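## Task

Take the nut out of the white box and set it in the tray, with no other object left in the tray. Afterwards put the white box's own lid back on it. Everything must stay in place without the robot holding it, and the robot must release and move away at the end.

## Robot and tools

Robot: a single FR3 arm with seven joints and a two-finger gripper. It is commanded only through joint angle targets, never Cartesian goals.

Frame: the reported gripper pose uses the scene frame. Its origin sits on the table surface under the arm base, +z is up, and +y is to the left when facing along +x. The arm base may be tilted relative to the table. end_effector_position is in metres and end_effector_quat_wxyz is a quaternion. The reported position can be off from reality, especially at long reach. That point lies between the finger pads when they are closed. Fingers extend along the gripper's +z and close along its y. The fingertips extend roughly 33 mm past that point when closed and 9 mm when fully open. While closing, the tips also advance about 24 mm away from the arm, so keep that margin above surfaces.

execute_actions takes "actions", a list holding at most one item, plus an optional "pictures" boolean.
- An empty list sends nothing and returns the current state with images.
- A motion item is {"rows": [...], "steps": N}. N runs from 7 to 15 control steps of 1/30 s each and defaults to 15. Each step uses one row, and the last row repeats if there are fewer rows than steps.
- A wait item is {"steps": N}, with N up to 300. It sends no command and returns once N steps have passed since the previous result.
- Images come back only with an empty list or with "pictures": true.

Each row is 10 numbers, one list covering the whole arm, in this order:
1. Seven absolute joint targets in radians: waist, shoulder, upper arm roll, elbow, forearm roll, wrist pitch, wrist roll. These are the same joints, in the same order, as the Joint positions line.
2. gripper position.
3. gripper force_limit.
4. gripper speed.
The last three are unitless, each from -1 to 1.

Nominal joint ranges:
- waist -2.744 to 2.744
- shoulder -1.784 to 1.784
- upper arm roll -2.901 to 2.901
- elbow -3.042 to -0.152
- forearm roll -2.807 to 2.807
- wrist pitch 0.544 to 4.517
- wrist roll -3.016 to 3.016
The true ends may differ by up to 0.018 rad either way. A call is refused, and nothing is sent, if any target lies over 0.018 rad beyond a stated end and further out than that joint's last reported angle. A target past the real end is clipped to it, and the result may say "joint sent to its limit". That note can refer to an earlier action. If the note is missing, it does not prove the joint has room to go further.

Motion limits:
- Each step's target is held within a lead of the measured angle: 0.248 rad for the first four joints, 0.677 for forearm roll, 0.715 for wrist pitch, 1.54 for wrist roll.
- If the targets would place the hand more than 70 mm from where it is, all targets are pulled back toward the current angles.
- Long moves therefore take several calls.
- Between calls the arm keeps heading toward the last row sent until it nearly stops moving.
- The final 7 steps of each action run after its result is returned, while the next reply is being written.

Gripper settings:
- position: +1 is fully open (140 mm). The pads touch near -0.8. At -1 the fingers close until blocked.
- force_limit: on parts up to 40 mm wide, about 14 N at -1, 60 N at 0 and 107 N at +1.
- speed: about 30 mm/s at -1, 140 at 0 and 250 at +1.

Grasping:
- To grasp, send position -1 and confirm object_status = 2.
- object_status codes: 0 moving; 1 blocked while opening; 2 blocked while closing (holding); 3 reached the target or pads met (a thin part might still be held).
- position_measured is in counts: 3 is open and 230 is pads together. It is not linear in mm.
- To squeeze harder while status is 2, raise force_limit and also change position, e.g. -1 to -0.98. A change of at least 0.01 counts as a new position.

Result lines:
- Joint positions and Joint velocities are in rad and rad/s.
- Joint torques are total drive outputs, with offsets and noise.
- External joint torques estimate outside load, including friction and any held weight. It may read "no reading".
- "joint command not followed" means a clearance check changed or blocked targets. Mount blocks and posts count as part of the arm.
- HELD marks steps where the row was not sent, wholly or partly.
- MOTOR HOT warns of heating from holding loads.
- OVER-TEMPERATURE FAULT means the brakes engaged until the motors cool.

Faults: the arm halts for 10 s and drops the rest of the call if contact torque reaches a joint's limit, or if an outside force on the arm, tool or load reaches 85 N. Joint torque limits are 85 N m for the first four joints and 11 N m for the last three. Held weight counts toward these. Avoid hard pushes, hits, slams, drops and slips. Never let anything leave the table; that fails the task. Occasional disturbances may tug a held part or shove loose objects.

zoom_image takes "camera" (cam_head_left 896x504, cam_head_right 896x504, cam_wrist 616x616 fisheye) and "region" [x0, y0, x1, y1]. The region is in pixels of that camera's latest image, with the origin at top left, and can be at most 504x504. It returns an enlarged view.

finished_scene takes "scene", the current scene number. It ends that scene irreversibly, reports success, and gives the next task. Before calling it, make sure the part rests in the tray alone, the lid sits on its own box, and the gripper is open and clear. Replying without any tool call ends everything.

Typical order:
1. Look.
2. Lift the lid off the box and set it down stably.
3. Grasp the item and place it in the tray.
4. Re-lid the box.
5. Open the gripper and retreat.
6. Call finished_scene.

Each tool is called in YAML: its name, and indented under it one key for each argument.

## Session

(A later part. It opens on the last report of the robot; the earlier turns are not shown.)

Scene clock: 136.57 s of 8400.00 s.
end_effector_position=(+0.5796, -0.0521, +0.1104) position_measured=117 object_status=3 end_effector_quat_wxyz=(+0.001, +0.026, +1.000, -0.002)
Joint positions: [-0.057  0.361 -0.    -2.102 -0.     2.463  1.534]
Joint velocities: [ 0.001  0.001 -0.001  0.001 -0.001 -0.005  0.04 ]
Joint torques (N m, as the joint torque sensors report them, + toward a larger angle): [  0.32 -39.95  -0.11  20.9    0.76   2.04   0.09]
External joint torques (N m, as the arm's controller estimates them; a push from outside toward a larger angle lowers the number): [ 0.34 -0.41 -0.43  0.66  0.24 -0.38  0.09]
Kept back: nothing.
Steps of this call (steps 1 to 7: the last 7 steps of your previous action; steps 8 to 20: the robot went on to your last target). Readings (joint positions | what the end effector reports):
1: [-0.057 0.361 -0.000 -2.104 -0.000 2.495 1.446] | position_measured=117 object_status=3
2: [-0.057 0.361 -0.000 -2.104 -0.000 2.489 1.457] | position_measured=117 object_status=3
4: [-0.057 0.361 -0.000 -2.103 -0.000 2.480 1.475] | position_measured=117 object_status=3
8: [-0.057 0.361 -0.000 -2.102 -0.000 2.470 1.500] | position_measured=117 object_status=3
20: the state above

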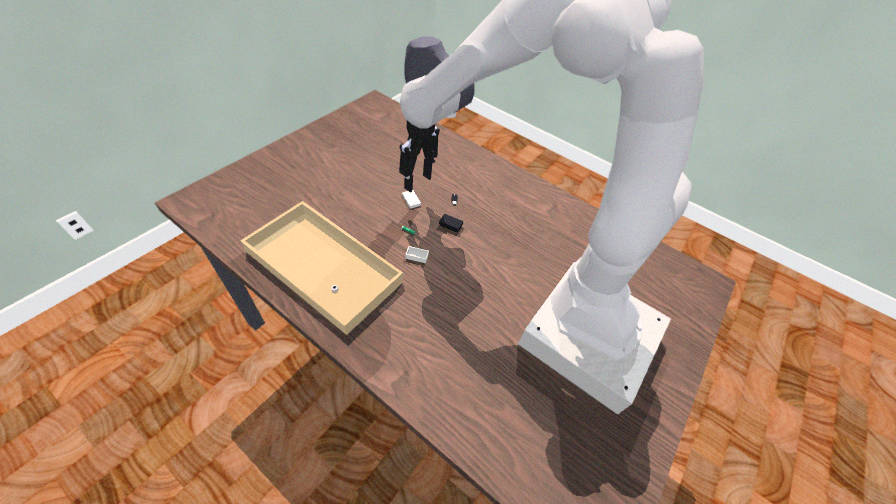

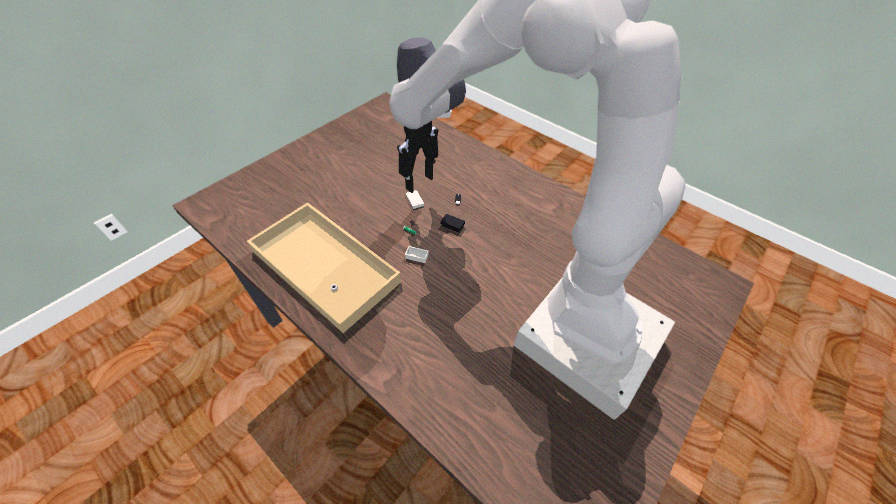

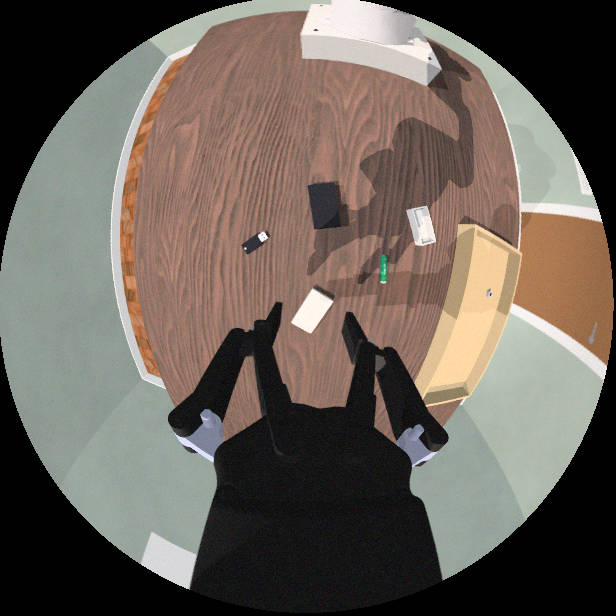

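execute_actions:
  actions:
    - {"rows":[[-0.057,0.49,0,-2.05,0,2.54,2.17,0.0,-0.3,0]],"steps":15}

execute_actions:
  actions:
    - {"steps":25}
  pictures: true

Scene clock: 137.20 s of 8400.00 s.
end_effector_position=(+0.5806, -0.0523, +0.0553) position_measured=129 object_status=0 end_effector_quat_wxyz=(-0.014, +0.208, +0.978, -0.003)
Joint positions: [-0.057  0.492 -0.    -2.058 -0.     2.52   1.901]
Joint velocities: [-0.     0.05  -0.     0.021 -0.     0.086  0.878]
Joint torques (N m, as the joint torque sensors report them, + toward a larger angle): [  0.42 -45.96  -0.44  21.47   0.67   3.41   0.21]
External joint torques (N m, as the arm's controller estimates them; a push from outside toward a larger angle lowers the number): [ 0.56  1.47 -0.81 -0.47  0.16  0.59  0.23]
Steps of this call (steps 1 to 11: the robot went on to your last target; steps 12 to 19: the first 8 steps of this action). Readings (joint positions | what the end effector reports):
12: [-0.057 0.378 -0.000 -2.087 -0.000 2.473 1.595] | position_measured=117 object_status=0
13: [-0.057 0.408 -0.000 -2.068 -0.000 2.488 1.654] | position_measured=122 object_status=0
15: [-0.057 0.457 -0.000 -2.059 -0.000 2.505 1.755] | position_measured=129 object_status=0
19: the state above

Scene clock: 138.03 s of 8400.00 s.
end_effector_position=(+0.5902, -0.0531, +0.0596) position_measured=129 object_status=3 end_effector_quat_wxyz=(-0.001, +0.328, +0.945, -0.002)
Joint positions: [-0.057  0.491 -0.    -2.052 -0.     2.537  2.15 ]
Joint velocities: [ 0.    -0.001  0.001  0.001  0.     0.002  0.058]
Joint torques (N m, as the joint torque sensors report them, + toward a larger angle): [  0.36 -42.4    0.04  19.77   0.65   2.78   0.1 ]
External joint torques (N m, as the arm's controller estimates them; a push from outside toward a larger angle lowers the number): [ 0.36 -0.03 -0.44  0.49  0.17  0.37  0.1 ]
Kept back: nothing.
Steps of this call (steps 1 to 7: the last 7 steps of your previous action; steps 8 to 25: the robot went on to your last target). Readings (joint positions | what the end effector reports):
1: [-0.057 0.493 -0.000 -2.057 -0.000 2.523 1.929] | position_measured=129 object_status=3
2: [-0.057 0.493 -0.000 -2.056 -0.000 2.525 1.953] | position_measured=129 object_status=3
4: [-0.057 0.492 -0.000 -2.053 -0.000 2.529 1.995] | position_measured=129 object_status=3
8: [-0.057 0.491 -0.000 -2.052 -0.000 2.534 2.056] | position_measured=129 object_status=3
25: the state above

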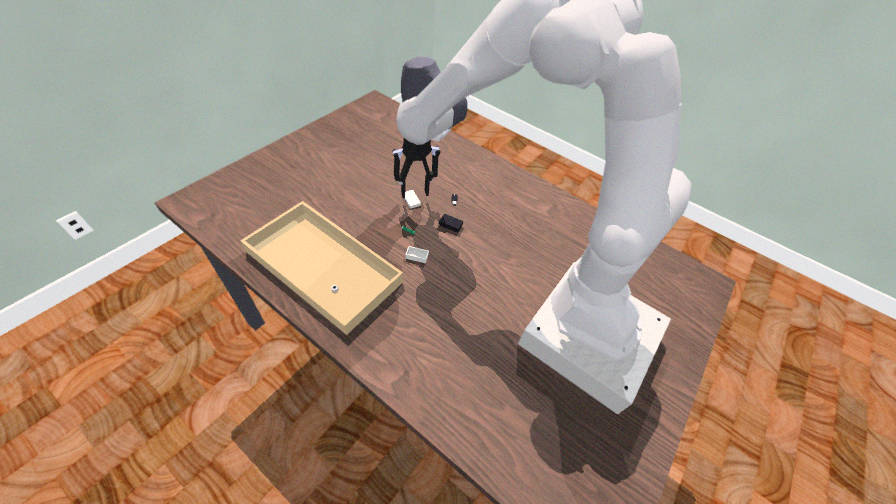

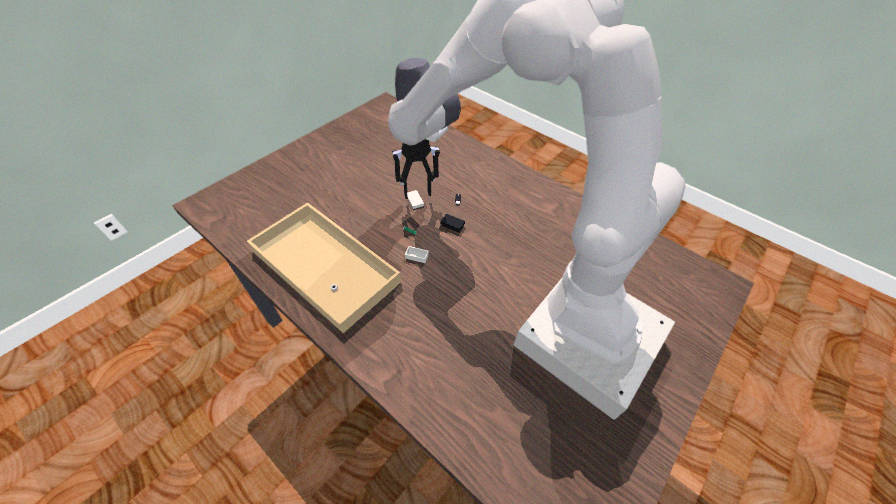

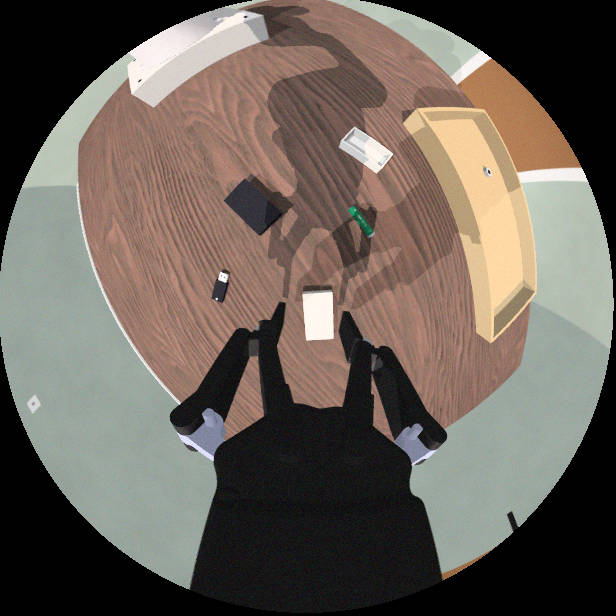

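execute_actions:
  actions:
    - {"rows":[[-0.053,0.555,0,-2.022,0,2.577,2.17,0.0,-0.3,0]],"steps":15}

execute_actions:
  actions:
    - {"steps":10}
  pictures: true

Scene clock: 138.97 s of 8400.00 s.
end_effector_position=(+0.5906, -0.0527, +0.0329) position_measured=129 object_status=3 end_effector_quat_wxyz=(-0.007, +0.335, +0.942, -0.003)
Joint positions: [-0.056  0.555 -0.    -2.027 -0.     2.566  2.166]
Joint velocities: [ 0.     0.027 -0.001  0.015  0.002  0.042  0.003]
Joint torques (N m, as the joint torque sensors report them, + toward a larger angle): [  2.28 -43.74   0.62  19.47   0.62   3.12  -0.01]
External joint torques (N m, as the arm's controller estimates them; a push from outside toward a larger angle lowers the number): [ 2.42  2.4   0.2  -0.68  0.14  0.49 -0.01]
Steps of this call (steps 1 to 20: the robot went on to your last target; steps 21 to 28: the first 8 steps of this action). Readings (joint positions | what the end effector reports):
21: [-0.056 0.499 -0.000 -2.044 -0.000 2.543 2.165] | position_measured=129 object_status=3
22: [-0.056 0.514 -0.000 -2.034 -0.000 2.550 2.165] | position_measured=129 object_status=3
24: [-0.056 0.538 -0.000 -2.028 -0.000 2.558 2.165] | position_measured=129 object_status=3
28: the state above

Scene clock: 139.30 s of 8400.00 s.
end_effector_position=(+0.5949, -0.0530, +0.0346) position_measured=129 object_status=3 end_effector_quat_wxyz=(-0.002, +0.335, +0.942, -0.002)
Joint positions: [-0.056  0.556 -0.    -2.024 -0.     2.573  2.166]
Joint velocities: [-0.    -0.    -0.     0.     0.001  0.006  0.   ]
Joint torques (N m, as the joint torque sensors report them, + toward a larger angle): [  1.75 -42.88   0.73  18.89   0.6    2.98   0.11]
External joint torques (N m, as the arm's controller estimates them; a push from outside toward a larger angle lowers the number): [1.92 0.52 0.35 0.23 0.14 0.58 0.11]
Kept back: nothing.
Steps of this call (steps 1 to 7: the last 7 steps of your previous action; steps 8 to 10: the robot went on to your last target). Readings (joint positions | what the end effector reports):
1: [-0.056 0.556 -0.000 -2.027 -0.000 2.567 2.166] | position_measured=129 object_status=3
2: [-0.056 0.556 -0.000 -2.026 -0.000 2.568 2.166] | position_measured=129 object_status=3
4: [-0.056 0.556 -0.000 -2.025 -0.000 2.571 2.166] | position_measured=129 object_status=3
8: [-0.056 0.556 -0.000 -2.024 -0.000 2.573 2.166] | position_measured=129 object_status=3
10: the state above

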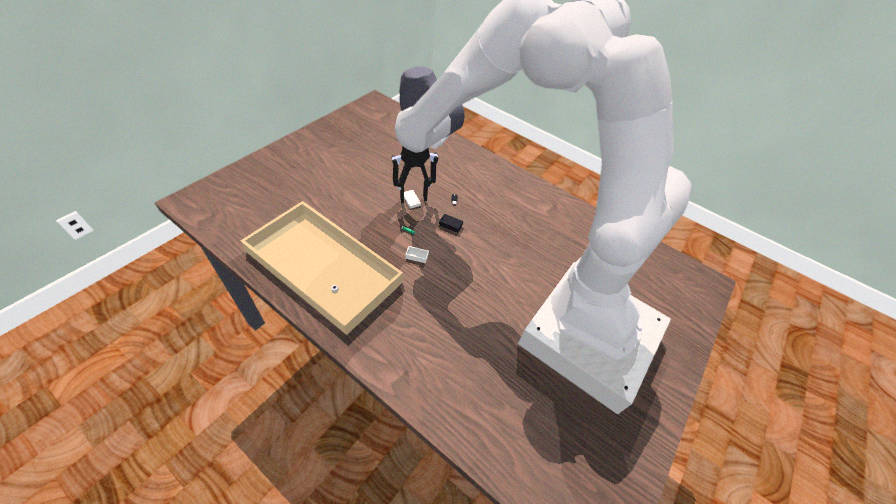

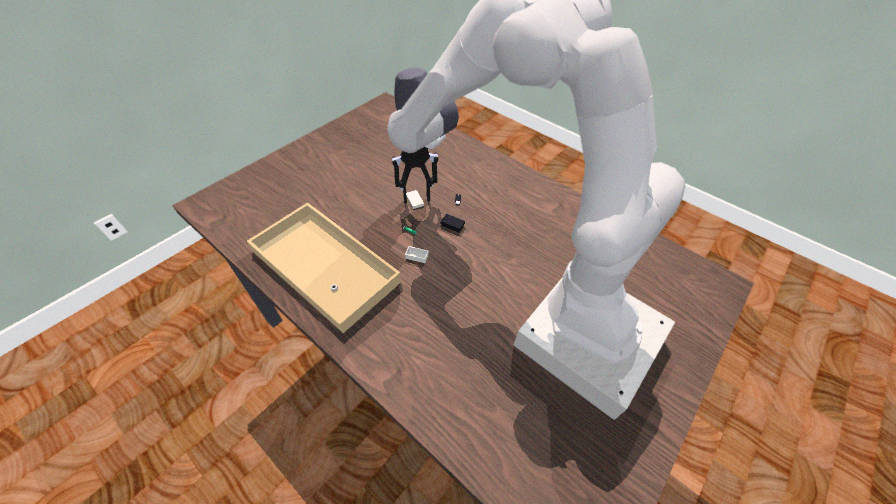

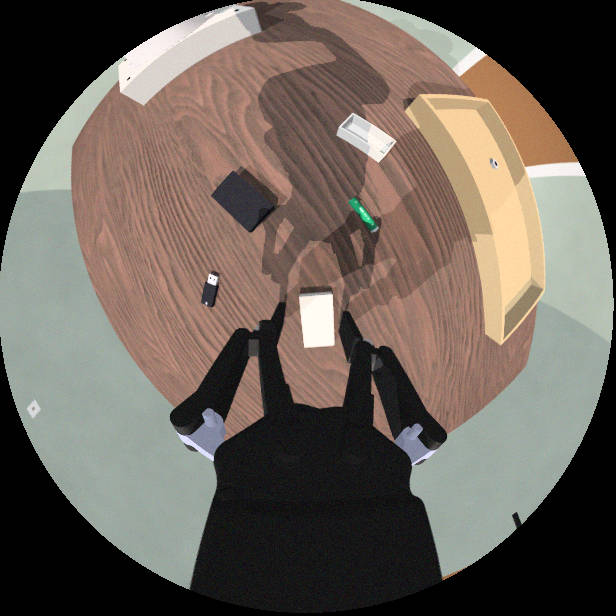

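execute_actions:
  actions:
    - {"rows":[[-0.056,0.555,0,-2.022,0,2.577,2.17,-1,-0.3,-0.2]],"steps":15}

execute_actions:
  actions:
    - {"rows":[[-0.056,0.555,0,-2.022,0,2.577,2.17,-1,-0.3,-0.2],[-0.056,0.555,0,-2.022,0,2.577,2.17,-1,-0.3,-0.2],[-0.056,0.4,0,-2.1,0,2.55,2.0,-1,-0.3,-0.2]],"steps":15}

execute_actions:
  actions:
    - {"rows":[[0.15,0.12,0,-2.45,0,2.6,1.565,-1,-0.3,-0.2]],"steps":15}

execute_actions:
  actions:
    - {"rows":[[0.283,0.13,0,-2.552,0,2.682,1.565,-1,-0.3,-0.2]],"steps":15}

execute_actions:
  actions:
    - {"steps":25}
  pictures: true

Scene clock: 140.13 s of 8400.00 s.
end_effector_position=(+0.5960, -0.0531, +0.0354) position_measured=171 object_status=0 end_effector_quat_wxyz=(-0.000, +0.335, +0.942, -0.002)
Joint positions: [-0.056  0.555 -0.    -2.023 -0.     2.575  2.167]
Joint velocities: [-0.001 -0.008 -0.     0.01  -0.     0.005  0.   ]
Joint torques (N m, as the joint torque sensors report them, + toward a larger angle): [  0.26 -42.51   0.46  18.19   0.62   2.58   0.08]
External joint torques (N m, as the arm's controller estimates them; a push from outside toward a larger angle lowers the number): [ 0.48  0.6   0.14 -0.16  0.16  0.28  0.08]
Steps of this call (steps 1 to 15: the robot went on to your last target; steps 16 to 17: nothing new was sent; steps 18 to 25: the first 8 steps of this action). Readings (joint positions | what the end effector reports):
18: [-0.056 0.556 -0.000 -2.024 -0.000 2.575 2.167] | position_measured=129 object_status=0
19: [-0.056 0.556 -0.000 -2.024 -0.000 2.575 2.167] | position_measured=133 object_status=0
21: [-0.056 0.556 -0.000 -2.024 -0.000 2.575 2.167] | position_measured=146 object_status=0
25: the state above

Scene clock: 140.63 s of 8400.00 s.
end_effector_position=(+0.6036, -0.0537, +0.0972) position_measured=176 object_status=2 end_effector_quat_wxyz=(+0.032, +0.299, +0.954, +0.005)
Joint positions: [-0.056  0.409 -0.    -2.087 -0.     2.559  2.09 ]
Joint velocities: [-0.    -0.318 -0.    -0.009  0.001 -0.    -0.288]
Joint torques (N m, as the joint torque sensors report them, + toward a larger angle): [  0.52 -30.25   0.27  12.66   0.76   1.23  -0.26]
External joint torques (N m, as the arm's controller estimates them; a push from outside toward a larger angle lowers the number): [ 0.74 -1.59  0.14 -0.96  0.31 -0.21 -0.26]
Steps of this call (steps 1 to 7: the last 7 steps of your previous action; steps 8 to 15: the first 8 steps of this action). Readings (joint positions | what the end effector reports):
8: [-0.056 0.555 -0.000 -2.023 -0.000 2.575 2.167] | position_measured=176 object_status=2
9: [-0.056 0.555 -0.000 -2.023 -0.000 2.575 2.167] | position_measured=176 object_status=2
11: [-0.056 0.501 -0.000 -2.070 -0.000 2.564 2.138] | position_measured=176 object_status=2
15: the state above

Scene clock: 141.13 s of 8400.00 s.
end_effector_position=(+0.5070, +0.0502, +0.1204) position_measured=176 object_status=2 end_effector_quat_wxyz=(+0.016, +0.079, +0.997, +0.002)
Joint positions: [ 0.128  0.152  0.003 -2.4    0.     2.583  1.828]
Joint velocities: [ 0.476 -0.464  0.132 -0.647  0.001  0.065 -0.857]
Joint torques (N m, as the joint torque sensors report them, + toward a larger angle): [ -7.95 -27.42  -7.8   20.64   0.61   3.56  -0.46]
External joint torques (N m, as the arm's controller estimates them; a push from outside toward a larger angle lowers the number): [ 2.84 -0.59  2.3  -1.64 -0.4   0.57 -0.46]
Steps of this call (steps 1 to 7: the last 7 steps of your previous action; steps 8 to 15: the first 8 steps of this action). Readings (joint positions | what the end effector reports):
8: [-0.042 0.379 -0.009 -2.125 0.000 2.560 2.023] | position_measured=176 object_status=2
9: [-0.021 0.344 -0.014 -2.167 0.000 2.562 2.000] | position_measured=176 object_status=2
11: [0.031 0.270 -0.012 -2.249 0.000 2.569 1.952] | position_measured=176 object_status=2
15: the state above

Scene clock: 141.63 s of 8400.00 s.
end_effector_position=(+0.4344, +0.1129, +0.0836) position_measured=176 object_status=2 end_effector_quat_wxyz=(-0.011, -0.102, +0.995, -0.003)
Joint positions: [ 0.281  0.132  0.005 -2.549  0.001  2.659  1.62 ]
Joint velocities: [ 0.042 -0.002 -0.01  -0.039  0.     0.117 -0.17 ]
Joint torques (N m, as the joint torque sensors report them, + toward a larger angle): [ -0.76 -30.77  -3.25  16.01   0.26   3.25  -0.14]
External joint torques (N m, as the arm's controller estimates them; a push from outside toward a larger angle lowers the number): [ 1.73  0.06 -0.61 -2.46 -0.34  0.66 -0.14]
Steps of this call (steps 1 to 7: the last 7 steps of your previous action; steps 8 to 15: the first 8 steps of this action). Readings (joint positions | what the end effector reports):
8: [0.168 0.119 -0.008 -2.461 0.001 2.608 1.678] | position_measured=176 object_status=2
9: [0.195 0.119 -0.011 -2.485 0.001 2.621 1.667] | position_measured=176 object_status=2
11: [0.246 0.126 -0.003 -2.524 0.001 2.639 1.648] | position_measured=176 object_status=2
15: the state above

Scene clock: 142.47 s of 8400.00 s.
end_effector_position=(+0.4407, +0.1127, +0.0852) position_measured=176 object_status=2 end_effector_quat_wxyz=(-0.001, -0.124, +0.992, -0.001)
Joint positions: [ 0.282  0.132  0.001 -2.55   0.001  2.679  1.572]
Joint velocities: [-0.     0.001 -0.001 -0.    -0.001  0.001 -0.01 ]
Joint torques (N m, as the joint torque sensors report them, + toward a larger angle): [  1.63 -30.33  -1.97  15.79   0.27   2.96  -0.14]
External joint torques (N m, as the arm's controller estimates them; a push from outside toward a larger angle lowers the number): [ 1.75 -1.01 -1.99 -1.32 -0.1   0.54 -0.14]
Kept back: nothing.
Steps of this call (steps 1 to 7: the last 7 steps of your previous action; steps 8 to 25: the robot went on to your last target). Readings (joint positions | what the end effector reports):
1: [0.282 0.132 0.005 -2.550 0.001 2.662 1.614] | position_measured=176 object_status=2
2: [0.282 0.132 0.004 -2.550 0.001 2.665 1.610] | position_measured=176 object_status=2
4: [0.282 0.132 0.002 -2.550 0.001 2.670 1.601] | position_measured=176 object_status=2
8: [0.282 0.132 0.001 -2.550 0.001 2.675 1.590] | position_measured=176 object_status=2
25: the state above

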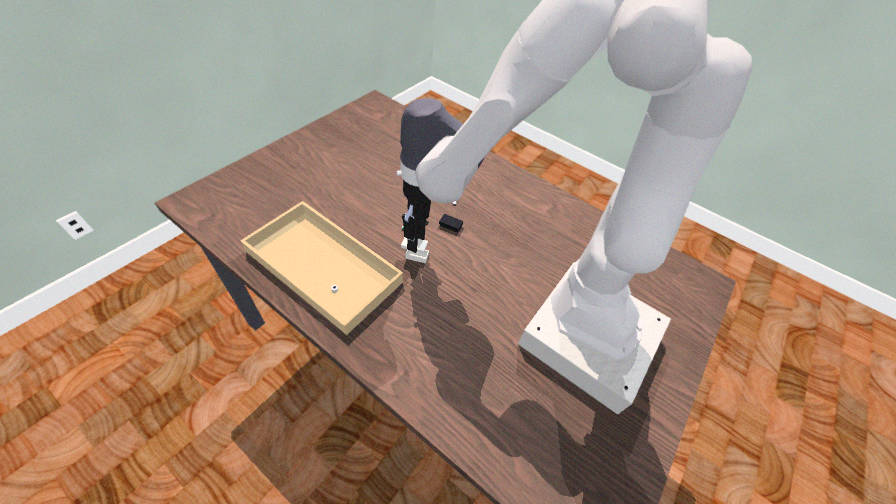

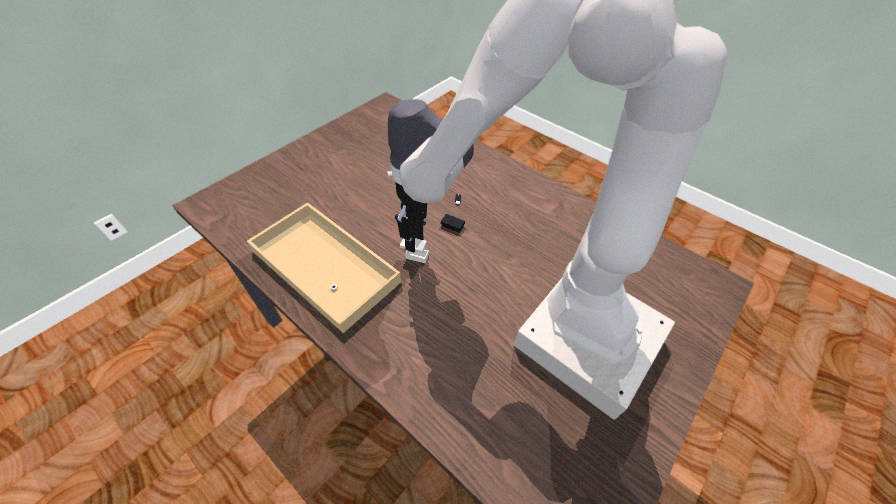

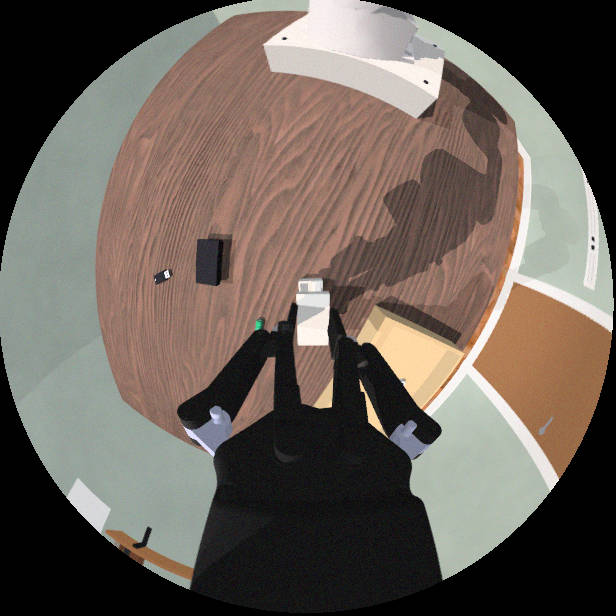

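execute_actions:
  actions:
    - {"rows":[[0.283,0.21,0,-2.55,0,2.76,1.565,-1,-0.3,-0.2]],"steps":15}

execute_actions:
  actions:
    - {"steps":15}
  pictures: true

zoom_image:
  camera: "cam_wrist"
  region: [270,250,360,350]

zoom_image:
  camera: "cam_head_left"
  region: [370,210,470,280]

Scene clock: 143.30 s of 8400.00 s.
end_effector_position=(+0.4340, +0.1108, +0.0557) position_measured=176 object_status=2 end_effector_quat_wxyz=(-0.009, -0.125, +0.992, -0.002)
Joint positions: [ 0.282  0.208  0.001 -2.551  0.001  2.74   1.569]
Joint velocities: [-0.001  0.001 -0.     0.001 -0.001  0.109  0.   ]
Joint torques (N m, as the joint torque sensors report them, + toward a larger angle): [  0.65 -28.83  -1.35  15.16   0.19   2.84  -0.22]
External joint torques (N m, as the arm's controller estimates them; a push from outside toward a larger angle lowers the number): [ 0.61  2.01 -1.51 -0.85 -0.11  0.6  -0.22]
Steps of this call (steps 1 to 15: the robot went on to your last target; steps 16 to 17: nothing new was sent; steps 18 to 25: the first 8 steps of this action). Readings (joint positions | what the end effector reports):
18: [0.282 0.141 0.001 -2.547 0.001 2.692 1.569] | position_measured=176 object_status=2
19: [0.282 0.161 0.001 -2.545 0.001 2.705 1.569] | position_measured=176 object_status=2
21: [0.282 0.192 0.001 -2.548 0.001 2.722 1.569] | position_measured=176 object_status=2
25: the state above

Scene clock: 143.80 s of 8400.00 s.
end_effector_position=(+0.4390, +0.1120, +0.0568) position_measured=176 object_status=2 end_effector_quat_wxyz=(-0.001, -0.125, +0.992, -0.001)
Joint positions: [ 0.282  0.208  0.001 -2.551  0.001  2.757  1.568]
Joint velocities: [ 0.001 -0.    -0.    -0.001 -0.     0.005 -0.001]
Joint torques (N m, as the joint torque sensors report them, + toward a larger angle): [  1.68 -28.97  -0.89  15.3    0.23   2.88  -0.22]
External joint torques (N m, as the arm's controller estimates them; a push from outside toward a larger angle lowers the number): [ 1.81  1.54 -0.97 -0.45 -0.08  0.47 -0.22]
Kept back: nothing.
Steps of this call (steps 1 to 7: the last 7 steps of your previous action; steps 8 to 15: the robot went on to your last target). Readings (joint positions | what the end effector reports):
1: [0.282 0.208 0.001 -2.551 0.001 2.743 1.569] | position_measured=176 object_status=2
2: [0.282 0.208 0.001 -2.551 0.001 2.746 1.568] | position_measured=176 object_status=2
4: [0.282 0.208 0.001 -2.551 0.001 2.750 1.568] | position_measured=176 object_status=2
8: [0.282 0.208 0.001 -2.551 0.001 2.754 1.568] | position_measured=176 object_status=2
15: the state above

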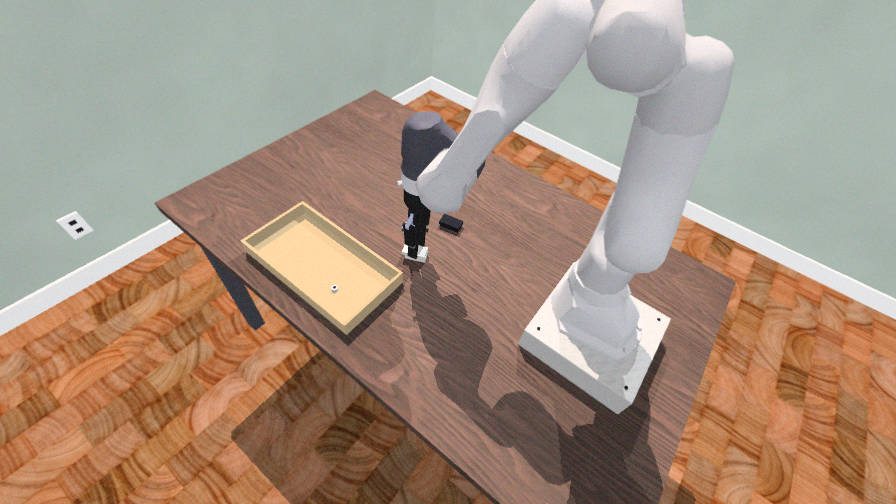

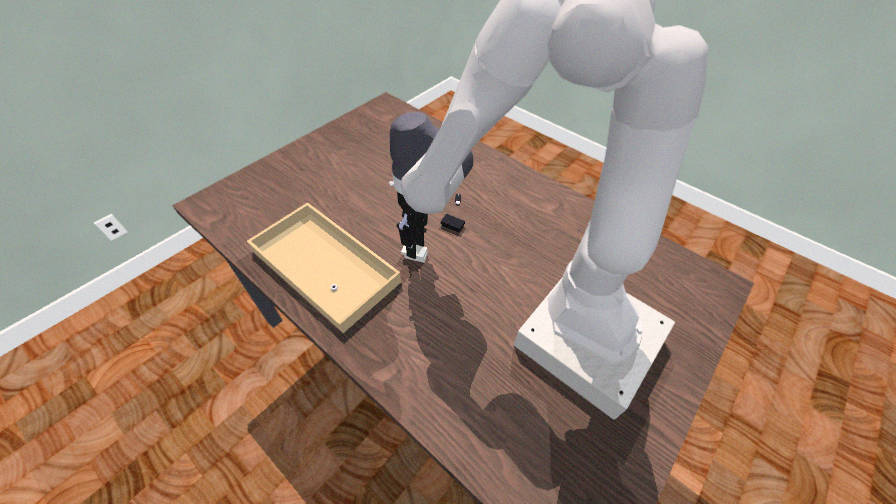

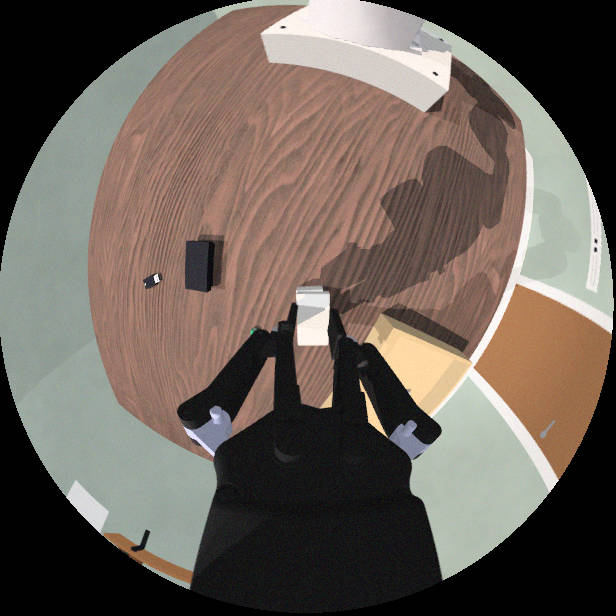

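Region (270, 250, 360, 350) of cam_wrist's 616x616 image, scaled by 5.040, with more detail than that image has; it fills the left 454 columns of this view, and the rest is white.

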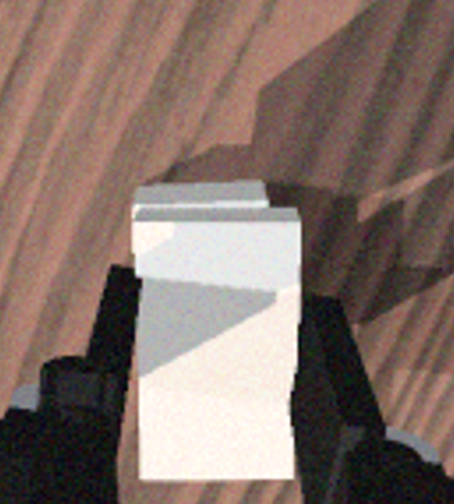

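Region (370, 210, 470, 280) of cam_head_left's 896x504 image, scaled by 5.040, with more detail than that image has; it fills the top 353 rows of this view, and the rest is white.

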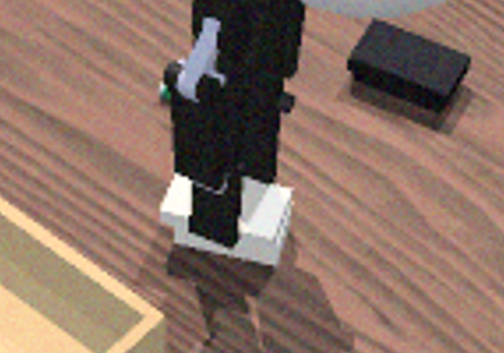

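execute_actions:
  actions:
    - {"rows":[[0.270,0.208,0,-2.55,0,2.757,1.56,-1,-0.3,-0.2]],"steps":12}

execute_actions:
  actions:
    - {"steps":10}
  pictures: true

zoom_image:
  camera: "cam_wrist"
  region: [270,250,360,350]

Scene clock: 144.87 s of 8400.00 s.
end_effector_position=(+0.4401, +0.1084, +0.0568) position_measured=176 object_status=2 end_effector_quat_wxyz=(-0.000, -0.122, +0.992, -0.001)
Joint positions: [ 0.274  0.208  0.001 -2.551  0.001  2.757  1.566]
Joint velocities: [-0.025 -0.    -0.004  0.001  0.001  0.    -0.01 ]
Joint torques (N m, as the joint torque sensors report them, + toward a larger angle): [ -1.12 -30.08  -0.8   15.61   0.32   2.49  -0.15]
External joint torques (N m, as the arm's controller estimates them; a push from outside toward a larger angle lowers the number): [-1.6   0.43 -1.46 -0.17  0.05  0.07 -0.15]
Steps of this call (steps 1 to 15: the robot went on to your last target; steps 16 to 27: nothing new was sent; steps 28 to 32: the first 5 steps of this action). Readings (joint positions | what the end effector reports):
28: [0.281 0.208 0.001 -2.551 0.001 2.757 1.568] | position_measured=176 object_status=2
29: [0.278 0.208 0.001 -2.551 0.001 2.757 1.567] | position_measured=176 object_status=2
31: [0.275 0.208 0.001 -2.551 0.001 2.757 1.567] | position_measured=176 object_status=2
32: the state above

Scene clock: 145.20 s of 8400.00 s.
end_effector_position=(+0.4402, +0.1079, +0.0568) position_measured=176 object_status=2 end_effector_quat_wxyz=(-0.000, -0.123, +0.992, -0.001)
Joint positions: [ 0.273  0.208  0.001 -2.551  0.001  2.757  1.564]
Joint velocities: [-0.001  0.001  0.     0.002 -0.001 -0.    -0.005]
Joint torques (N m, as the joint torque sensors report them, + toward a larger angle): [ -0.1  -29.99  -0.84  15.56   0.26   2.4   -0.25]
External joint torques (N m, as the arm's controller estimates them; a push from outside toward a larger angle lowers the number): [-0.02  0.51 -0.97 -0.27 -0.05 -0.02 -0.25]
Kept back: nothing.
Steps of this call (steps 1 to 7: the last 7 steps of your previous action; steps 8 to 10: the robot went on to your last target). Readings (joint positions | what the end effector reports):
1: [0.273 0.208 0.001 -2.551 0.001 2.757 1.566] | position_measured=176 object_status=2
2: [0.273 0.208 0.001 -2.551 0.001 2.757 1.566] | position_measured=176 object_status=2
4: [0.273 0.208 0.001 -2.551 0.001 2.757 1.565] | position_measured=176 object_status=2
8: [0.273 0.208 0.001 -2.551 0.001 2.757 1.565] | position_measured=176 object_status=2
10: the state above

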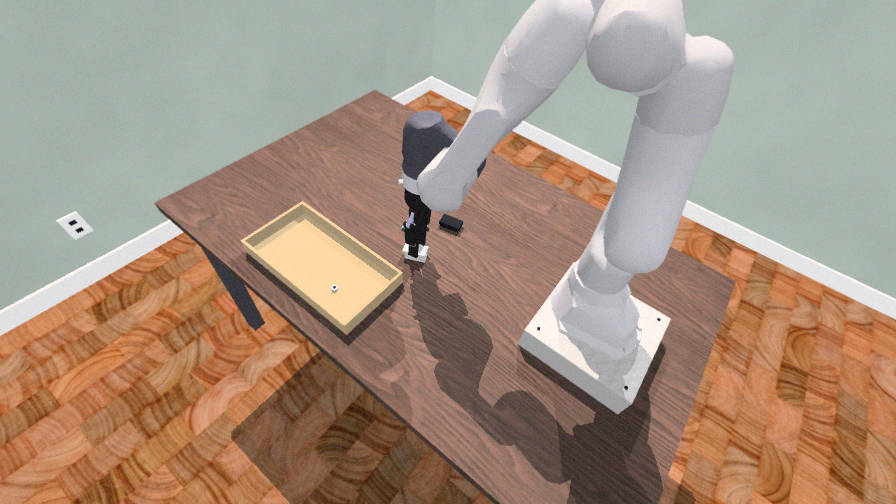

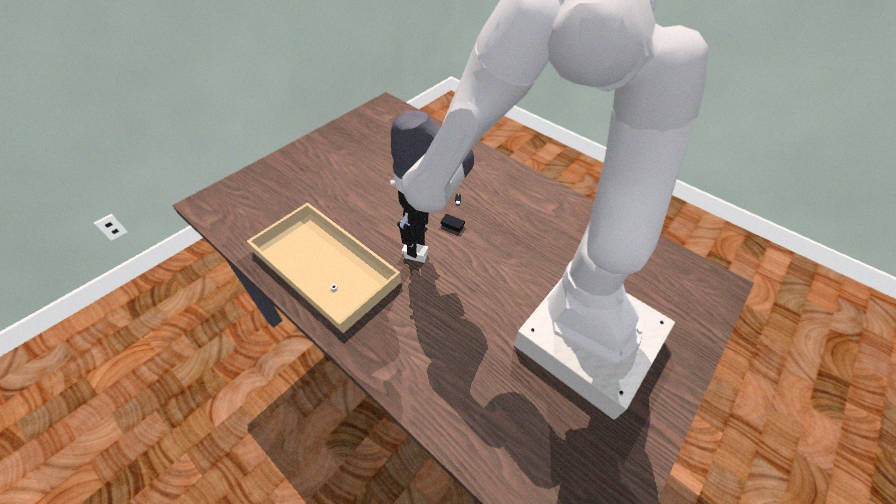

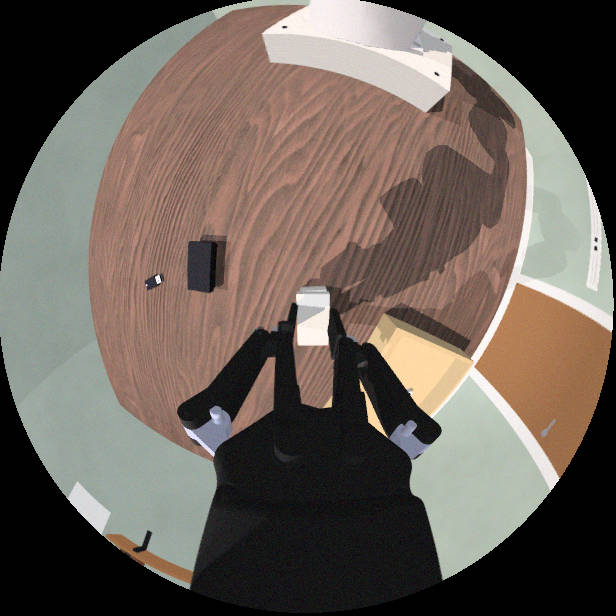

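Region (270, 250, 360, 350) of cam_wrist's 616x616 image, scaled by 5.040, with more detail than that image has; it fills the left 454 columns of this view, and the rest is white.

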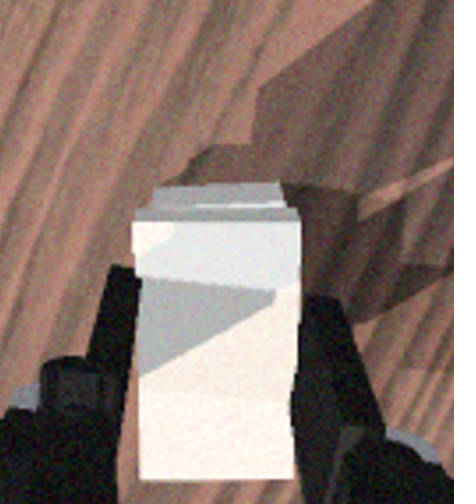

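execute_actions:
  actions:
    - {"rows":[[0.273,0.232,0,-2.55,0,2.783,1.564,-1,-0.3,-0.2]],"steps":15}

execute_actions:
  actions:
    - {"steps":10}
  pictures: true

zoom_image:
  camera: "cam_wrist"
  region: [270,250,360,350]

zoom_image:
  camera: "cam_head_left"
  region: [380,220,460,280]

Scene clock: 145.97 s of 8400.00 s.
end_effector_position=(+0.4452, +0.1090, +0.0555) position_measured=176 object_status=2 end_effector_quat_wxyz=(+0.006, -0.123, +0.992, -0.001)
Joint positions: [ 0.273  0.218  0.    -2.547  0.001  2.776  1.563]
Joint velocities: [-0.001  0.009 -0.    -0.     0.     0.031 -0.   ]
Joint torques (N m, as the joint torque sensors report them, + toward a larger angle): [  1.29 -22.22  -0.45  12.54   0.15   2.85  -0.15]
External joint torques (N m, as the arm's controller estimates them; a push from outside toward a larger angle lowers the number): [ 1.43  8.31 -0.54 -3.02 -0.16  0.42 -0.15]
Steps of this call (steps 1 to 15: the robot went on to your last target; steps 16 to 23: the first 8 steps of this action). Readings (joint positions | what the end effector reports):
16: [0.273 0.211 0.001 -2.550 0.001 2.761 1.563] | position_measured=176 object_status=2
17: [0.273 0.215 0.000 -2.549 0.001 2.765 1.563] | position_measured=176 object_status=2
19: [0.273 0.216 0.000 -2.548 0.001 2.771 1.563] | position_measured=176 object_status=2
23: the state above

Scene clock: 146.30 s of 8400.00 s.
end_effector_position=(+0.4462, +0.1093, +0.0555) position_measured=176 object_status=2 end_effector_quat_wxyz=(+0.008, -0.123, +0.992, -0.000)
Joint positions: [ 0.273  0.218  0.    -2.547  0.001  2.781  1.563]
Joint velocities: [-0.001  0.002 -0.001 -0.     0.001  0.004 -0.   ]
Joint torques (N m, as the joint torque sensors report them, + toward a larger angle): [  0.88 -22.23  -0.34  12.73   0.25   2.88  -0.06]
External joint torques (N m, as the arm's controller estimates them; a push from outside toward a larger angle lowers the number): [ 1.06  8.51 -0.38 -2.95 -0.06  0.43 -0.06]
Kept back: nothing.
Steps of this call (steps 1 to 7: the last 7 steps of your previous action; steps 8 to 10: the robot went on to your last target). Readings (joint positions | what the end effector reports):
1: [0.273 0.218 0.000 -2.547 0.001 2.777 1.563] | position_measured=176 object_status=2
2: [0.273 0.218 0.000 -2.547 0.001 2.778 1.563] | position_measured=176 object_status=2
4: [0.273 0.218 0.000 -2.547 0.001 2.779 1.563] | position_measured=176 object_status=2
8: [0.273 0.218 0.000 -2.547 0.001 2.780 1.563] | position_measured=176 object_status=2
10: the state above

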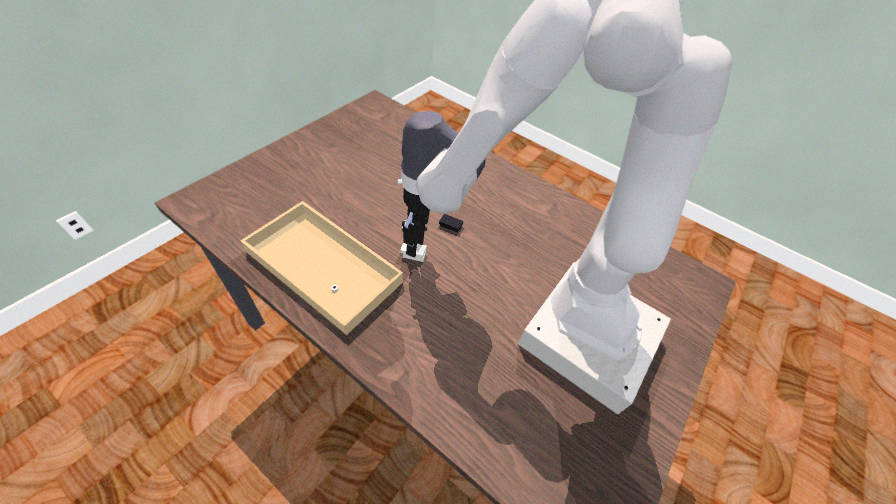

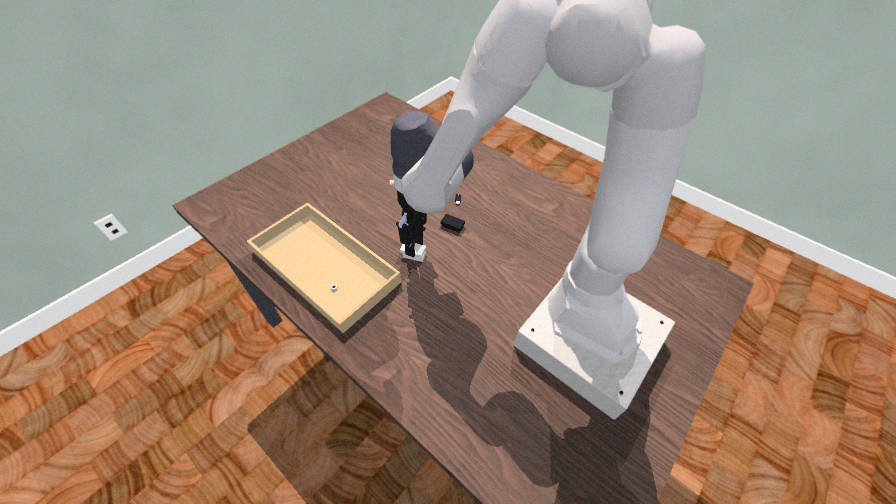

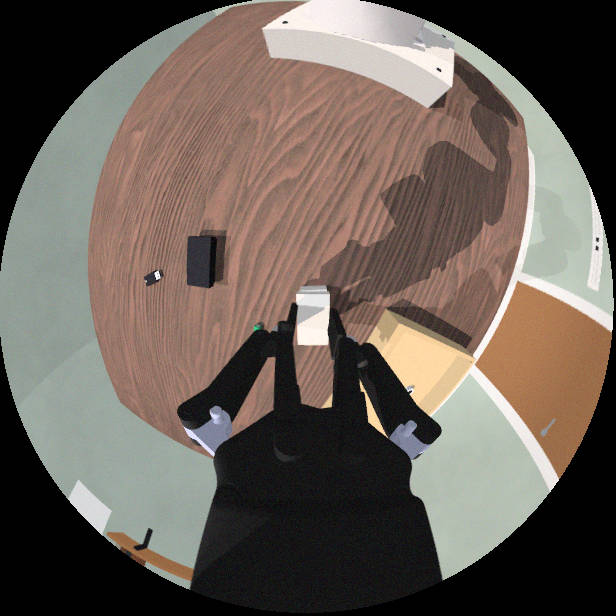

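Region (270, 250, 360, 350) of cam_wrist's 616x616 image, scaled by 5.040, with more detail than that image has; it fills the left 454 columns of this view, and the rest is white.

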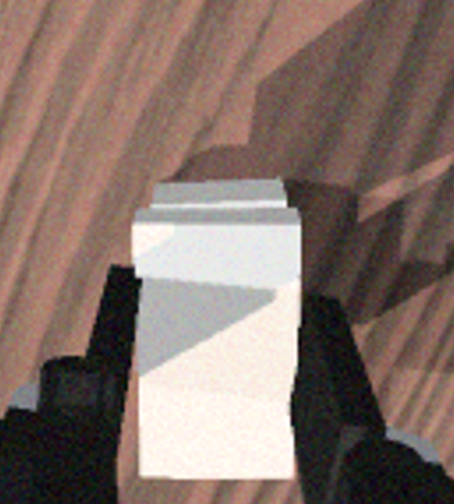

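Region (380, 220, 460, 280) of cam_head_left's 896x504 image, scaled by 6.300, with more detail than that image has; it fills the top 378 rows of this view, and the rest is white.

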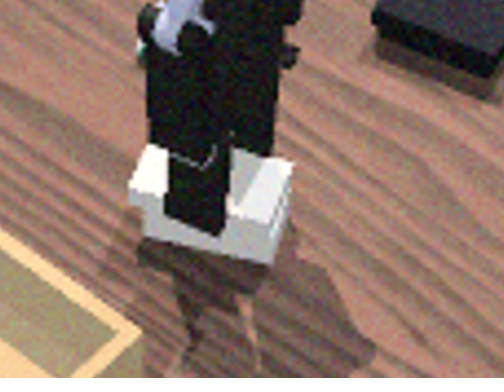

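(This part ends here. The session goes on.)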